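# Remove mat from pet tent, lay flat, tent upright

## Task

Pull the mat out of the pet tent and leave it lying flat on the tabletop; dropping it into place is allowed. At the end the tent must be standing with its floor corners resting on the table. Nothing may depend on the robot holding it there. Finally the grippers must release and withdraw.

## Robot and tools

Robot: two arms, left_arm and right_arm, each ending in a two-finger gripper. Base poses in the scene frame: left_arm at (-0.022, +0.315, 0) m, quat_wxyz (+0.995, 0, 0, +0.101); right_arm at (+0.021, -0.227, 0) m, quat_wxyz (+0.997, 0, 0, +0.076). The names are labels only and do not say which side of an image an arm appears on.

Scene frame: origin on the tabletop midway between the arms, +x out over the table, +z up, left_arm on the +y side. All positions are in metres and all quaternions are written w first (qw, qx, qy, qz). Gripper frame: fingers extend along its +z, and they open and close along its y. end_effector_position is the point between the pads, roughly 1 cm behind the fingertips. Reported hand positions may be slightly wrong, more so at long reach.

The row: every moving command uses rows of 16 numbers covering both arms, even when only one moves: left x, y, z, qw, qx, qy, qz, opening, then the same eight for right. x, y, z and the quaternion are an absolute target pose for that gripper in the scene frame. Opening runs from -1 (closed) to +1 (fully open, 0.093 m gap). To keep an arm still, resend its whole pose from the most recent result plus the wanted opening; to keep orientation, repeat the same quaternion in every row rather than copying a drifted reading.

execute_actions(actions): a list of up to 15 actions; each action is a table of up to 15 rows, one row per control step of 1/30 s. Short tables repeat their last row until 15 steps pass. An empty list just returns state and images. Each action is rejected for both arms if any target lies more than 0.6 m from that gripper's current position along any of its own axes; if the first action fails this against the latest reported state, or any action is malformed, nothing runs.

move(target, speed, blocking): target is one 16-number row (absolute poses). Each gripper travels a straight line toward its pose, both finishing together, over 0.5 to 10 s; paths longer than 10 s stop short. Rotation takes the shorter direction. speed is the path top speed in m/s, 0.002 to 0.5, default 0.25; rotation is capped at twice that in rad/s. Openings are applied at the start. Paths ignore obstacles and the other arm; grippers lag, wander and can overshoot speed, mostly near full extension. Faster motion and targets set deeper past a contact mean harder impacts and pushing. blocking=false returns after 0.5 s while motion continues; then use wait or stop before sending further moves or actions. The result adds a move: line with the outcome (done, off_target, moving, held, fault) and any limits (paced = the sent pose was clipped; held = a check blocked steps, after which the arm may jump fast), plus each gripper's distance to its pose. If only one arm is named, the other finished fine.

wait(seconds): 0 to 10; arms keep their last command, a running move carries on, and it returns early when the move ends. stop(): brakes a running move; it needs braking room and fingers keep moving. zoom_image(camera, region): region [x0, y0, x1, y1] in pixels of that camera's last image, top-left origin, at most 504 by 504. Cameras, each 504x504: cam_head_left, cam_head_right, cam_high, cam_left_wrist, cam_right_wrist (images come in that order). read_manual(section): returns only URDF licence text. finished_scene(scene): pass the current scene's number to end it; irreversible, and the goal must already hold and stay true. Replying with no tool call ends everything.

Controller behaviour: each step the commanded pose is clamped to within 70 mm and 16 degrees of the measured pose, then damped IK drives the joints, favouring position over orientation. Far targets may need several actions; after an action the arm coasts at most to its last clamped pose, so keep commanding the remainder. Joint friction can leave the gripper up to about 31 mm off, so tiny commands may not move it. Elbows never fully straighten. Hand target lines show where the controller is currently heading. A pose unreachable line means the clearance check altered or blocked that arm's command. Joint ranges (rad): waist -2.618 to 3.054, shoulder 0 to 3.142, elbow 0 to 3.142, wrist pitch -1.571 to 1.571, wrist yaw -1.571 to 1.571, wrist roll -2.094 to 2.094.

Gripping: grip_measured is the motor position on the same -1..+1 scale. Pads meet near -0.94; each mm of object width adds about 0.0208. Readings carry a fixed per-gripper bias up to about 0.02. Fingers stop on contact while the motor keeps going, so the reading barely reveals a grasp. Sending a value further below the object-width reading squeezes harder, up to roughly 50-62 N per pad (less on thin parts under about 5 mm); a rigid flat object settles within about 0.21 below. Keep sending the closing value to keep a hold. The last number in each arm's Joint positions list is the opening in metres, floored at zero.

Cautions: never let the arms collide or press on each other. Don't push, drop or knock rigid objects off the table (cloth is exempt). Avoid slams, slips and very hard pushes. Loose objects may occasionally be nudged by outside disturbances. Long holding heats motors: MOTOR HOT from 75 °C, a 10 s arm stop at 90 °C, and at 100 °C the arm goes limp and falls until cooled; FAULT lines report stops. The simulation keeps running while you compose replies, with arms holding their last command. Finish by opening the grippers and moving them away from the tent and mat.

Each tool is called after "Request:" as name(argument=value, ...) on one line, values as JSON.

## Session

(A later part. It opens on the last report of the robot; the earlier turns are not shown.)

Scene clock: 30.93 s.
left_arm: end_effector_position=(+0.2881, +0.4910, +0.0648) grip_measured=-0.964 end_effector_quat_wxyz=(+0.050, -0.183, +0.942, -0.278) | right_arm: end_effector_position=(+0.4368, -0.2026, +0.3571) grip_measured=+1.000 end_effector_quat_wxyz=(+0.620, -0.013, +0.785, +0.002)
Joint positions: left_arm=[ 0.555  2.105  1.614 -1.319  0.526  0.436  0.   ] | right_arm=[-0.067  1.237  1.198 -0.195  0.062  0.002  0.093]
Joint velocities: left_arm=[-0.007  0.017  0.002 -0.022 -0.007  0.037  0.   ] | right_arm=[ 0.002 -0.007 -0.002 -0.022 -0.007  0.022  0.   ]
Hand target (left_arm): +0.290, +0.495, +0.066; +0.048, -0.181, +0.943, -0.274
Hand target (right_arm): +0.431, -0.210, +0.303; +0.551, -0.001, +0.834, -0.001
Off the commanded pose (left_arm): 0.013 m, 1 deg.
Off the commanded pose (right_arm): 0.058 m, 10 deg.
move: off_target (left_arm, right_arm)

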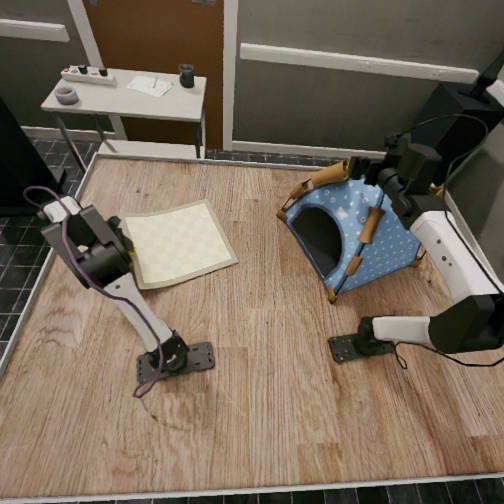

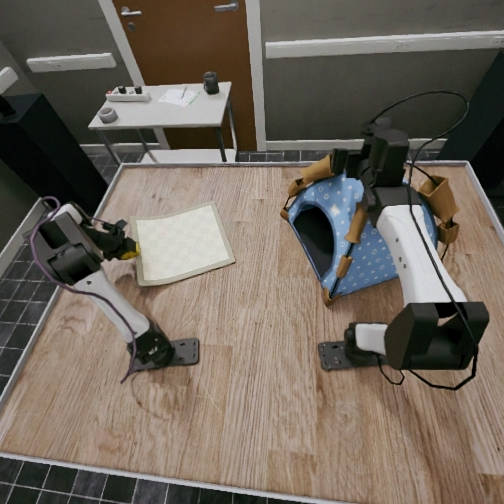

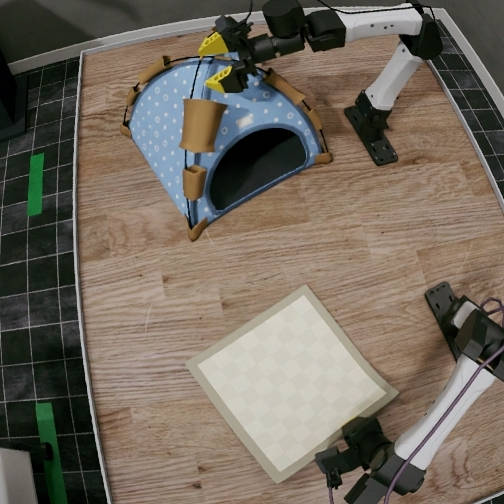

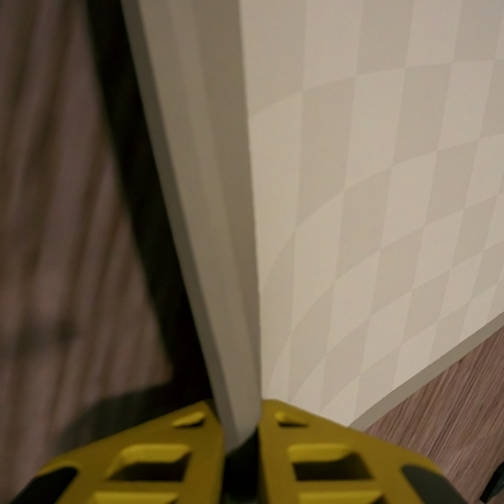

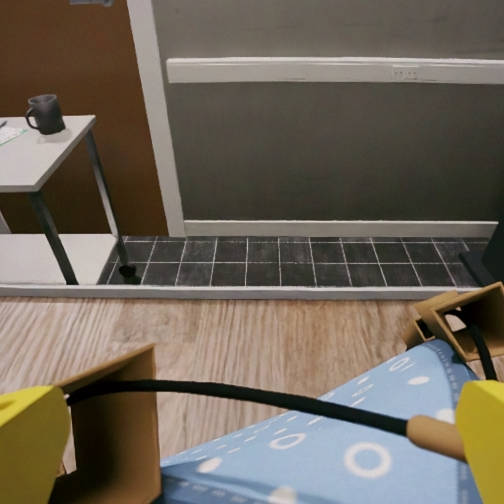

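Request:
move(target=[0.29,0.49,0.07,0.055,-0.183,0.94,-0.29,1,0.39,-0.2,0.45,0.715,-0.055,0.695,0.052,1])

Request:
move(target=[0.29,0.53,0.18,0.14,-0.21,0.94,-0.24,1,0.39,-0.2,0.45,0.715,-0.055,0.695,0.052,1])

Scene clock: 36.63 s.
left_arm: end_effector_position=(+0.2882, +0.4885, +0.0663) grip_measured=+1.000 end_effector_quat_wxyz=(+0.050, -0.183, +0.940, -0.285) | right_arm: end_effector_position=(+0.3907, -0.1995, +0.4421) grip_measured=+1.000 end_effector_quat_wxyz=(+0.710, -0.052, +0.701, +0.049)
Joint positions: left_arm=[ 0.555  2.105  1.614 -1.328  0.539  0.441  0.093] | right_arm=[-0.133  1.075  1.213 -0.125 -0.124 -0.003  0.093]
Joint velocities: left_arm=[-0.012 -0.017  0.002 -0.081  0.022 -0.007  0.   ] | right_arm=[ 0.012 -0.002 -0.002 -0.007 -0.066  0.051  0.   ]
Hand target (left_arm): +0.290, +0.490, +0.070; +0.055, -0.183, +0.938, -0.289
Hand target (right_arm): +0.387, -0.200, +0.450; +0.715, -0.054, +0.695, +0.051
Off the commanded pose (left_arm): 0.004 m, 1 deg.
Off the commanded pose (right_arm): 0.008 m, 1 deg.
move: done

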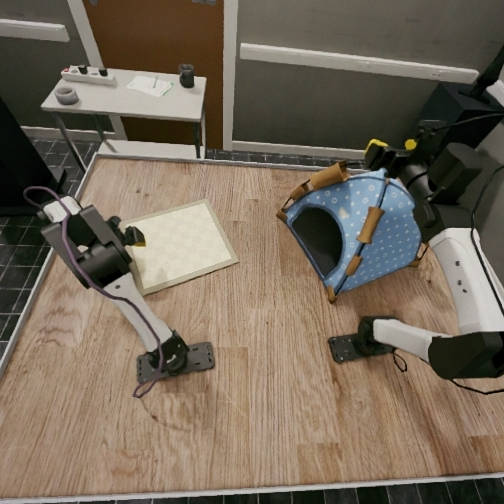

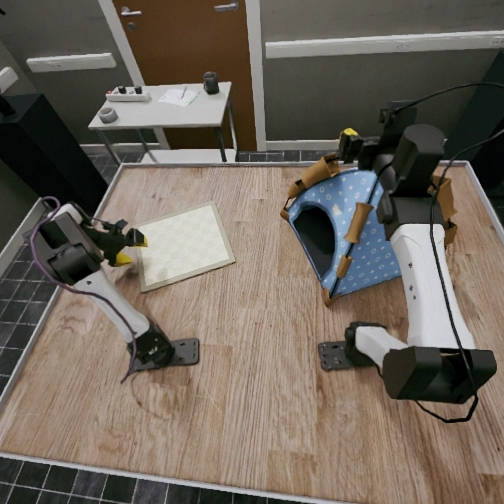

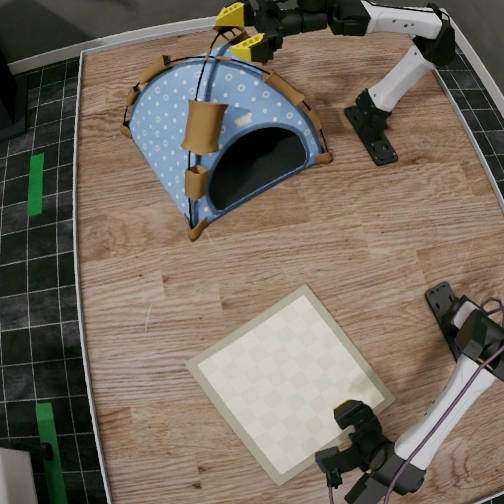

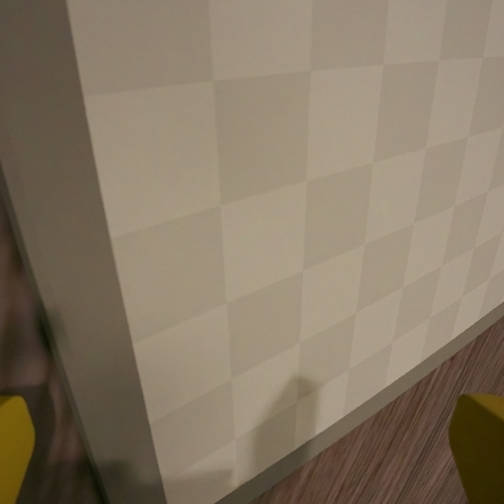

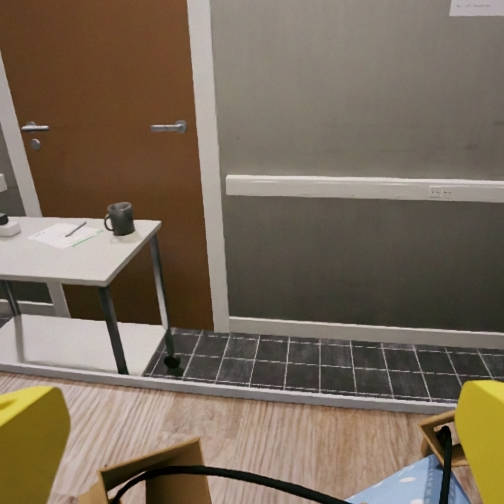

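Scene clock: 37.80 s.
left_arm: end_effector_position=(+0.2860, +0.5265, +0.1707) grip_measured=+1.000 end_effector_quat_wxyz=(+0.128, -0.210, +0.939, -0.241) | right_arm: end_effector_position=(+0.3906, -0.1988, +0.4422) grip_measured=+1.000 end_effector_quat_wxyz=(+0.710, -0.053, +0.700, +0.051)
Joint positions: left_arm=[ 0.637  2.007  1.906 -1.551  0.547  0.422  0.093] | right_arm=[-0.133  1.075  1.213 -0.124 -0.129 -0.003  0.093]
Joint velocities: left_arm=[ 0.012 -0.007 -0.012  0.051  0.007 -0.051  0.   ] | right_arm=[-0.017  0.007 -0.002  0.051  0.037 -0.081  0.   ]
Hand target (left_arm): +0.287, +0.529, +0.181; +0.139, -0.211, +0.938, -0.238
Hand target (right_arm): +0.390, -0.200, +0.450; +0.715, -0.055, +0.695, +0.052
Off the commanded pose (left_arm): 0.011 m, 1 deg.
Off the commanded pose (right_arm): 0.008 m, 1 deg.
move: off_target (left_arm)

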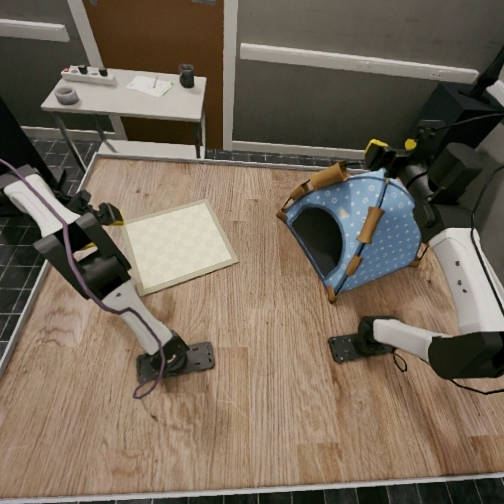

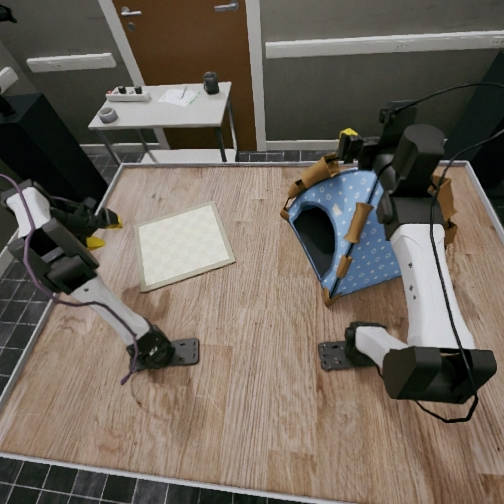

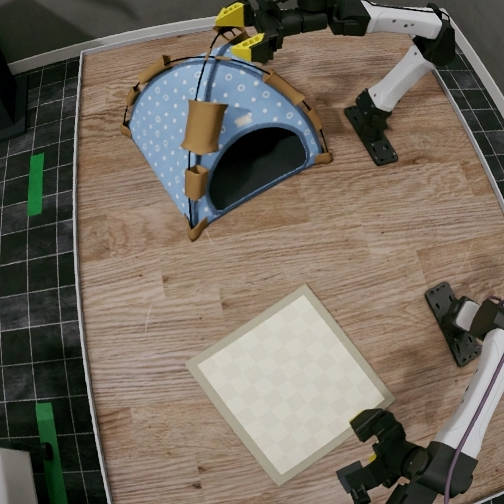

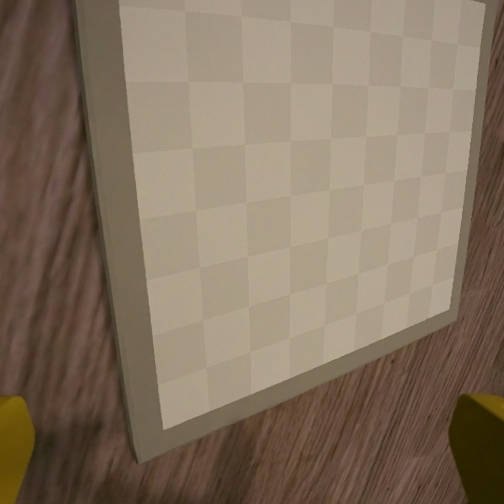

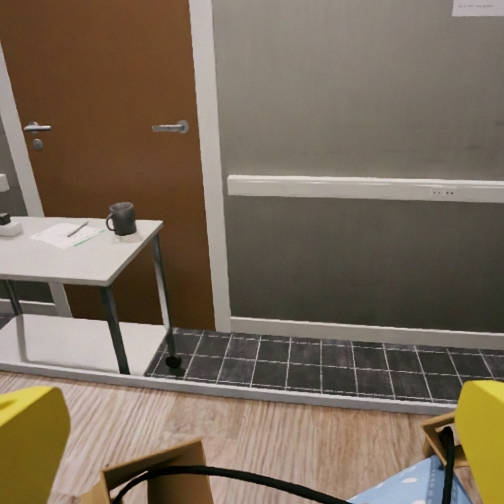

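Request:
finished_scene(scene=2)

The scene is finished: the task was done.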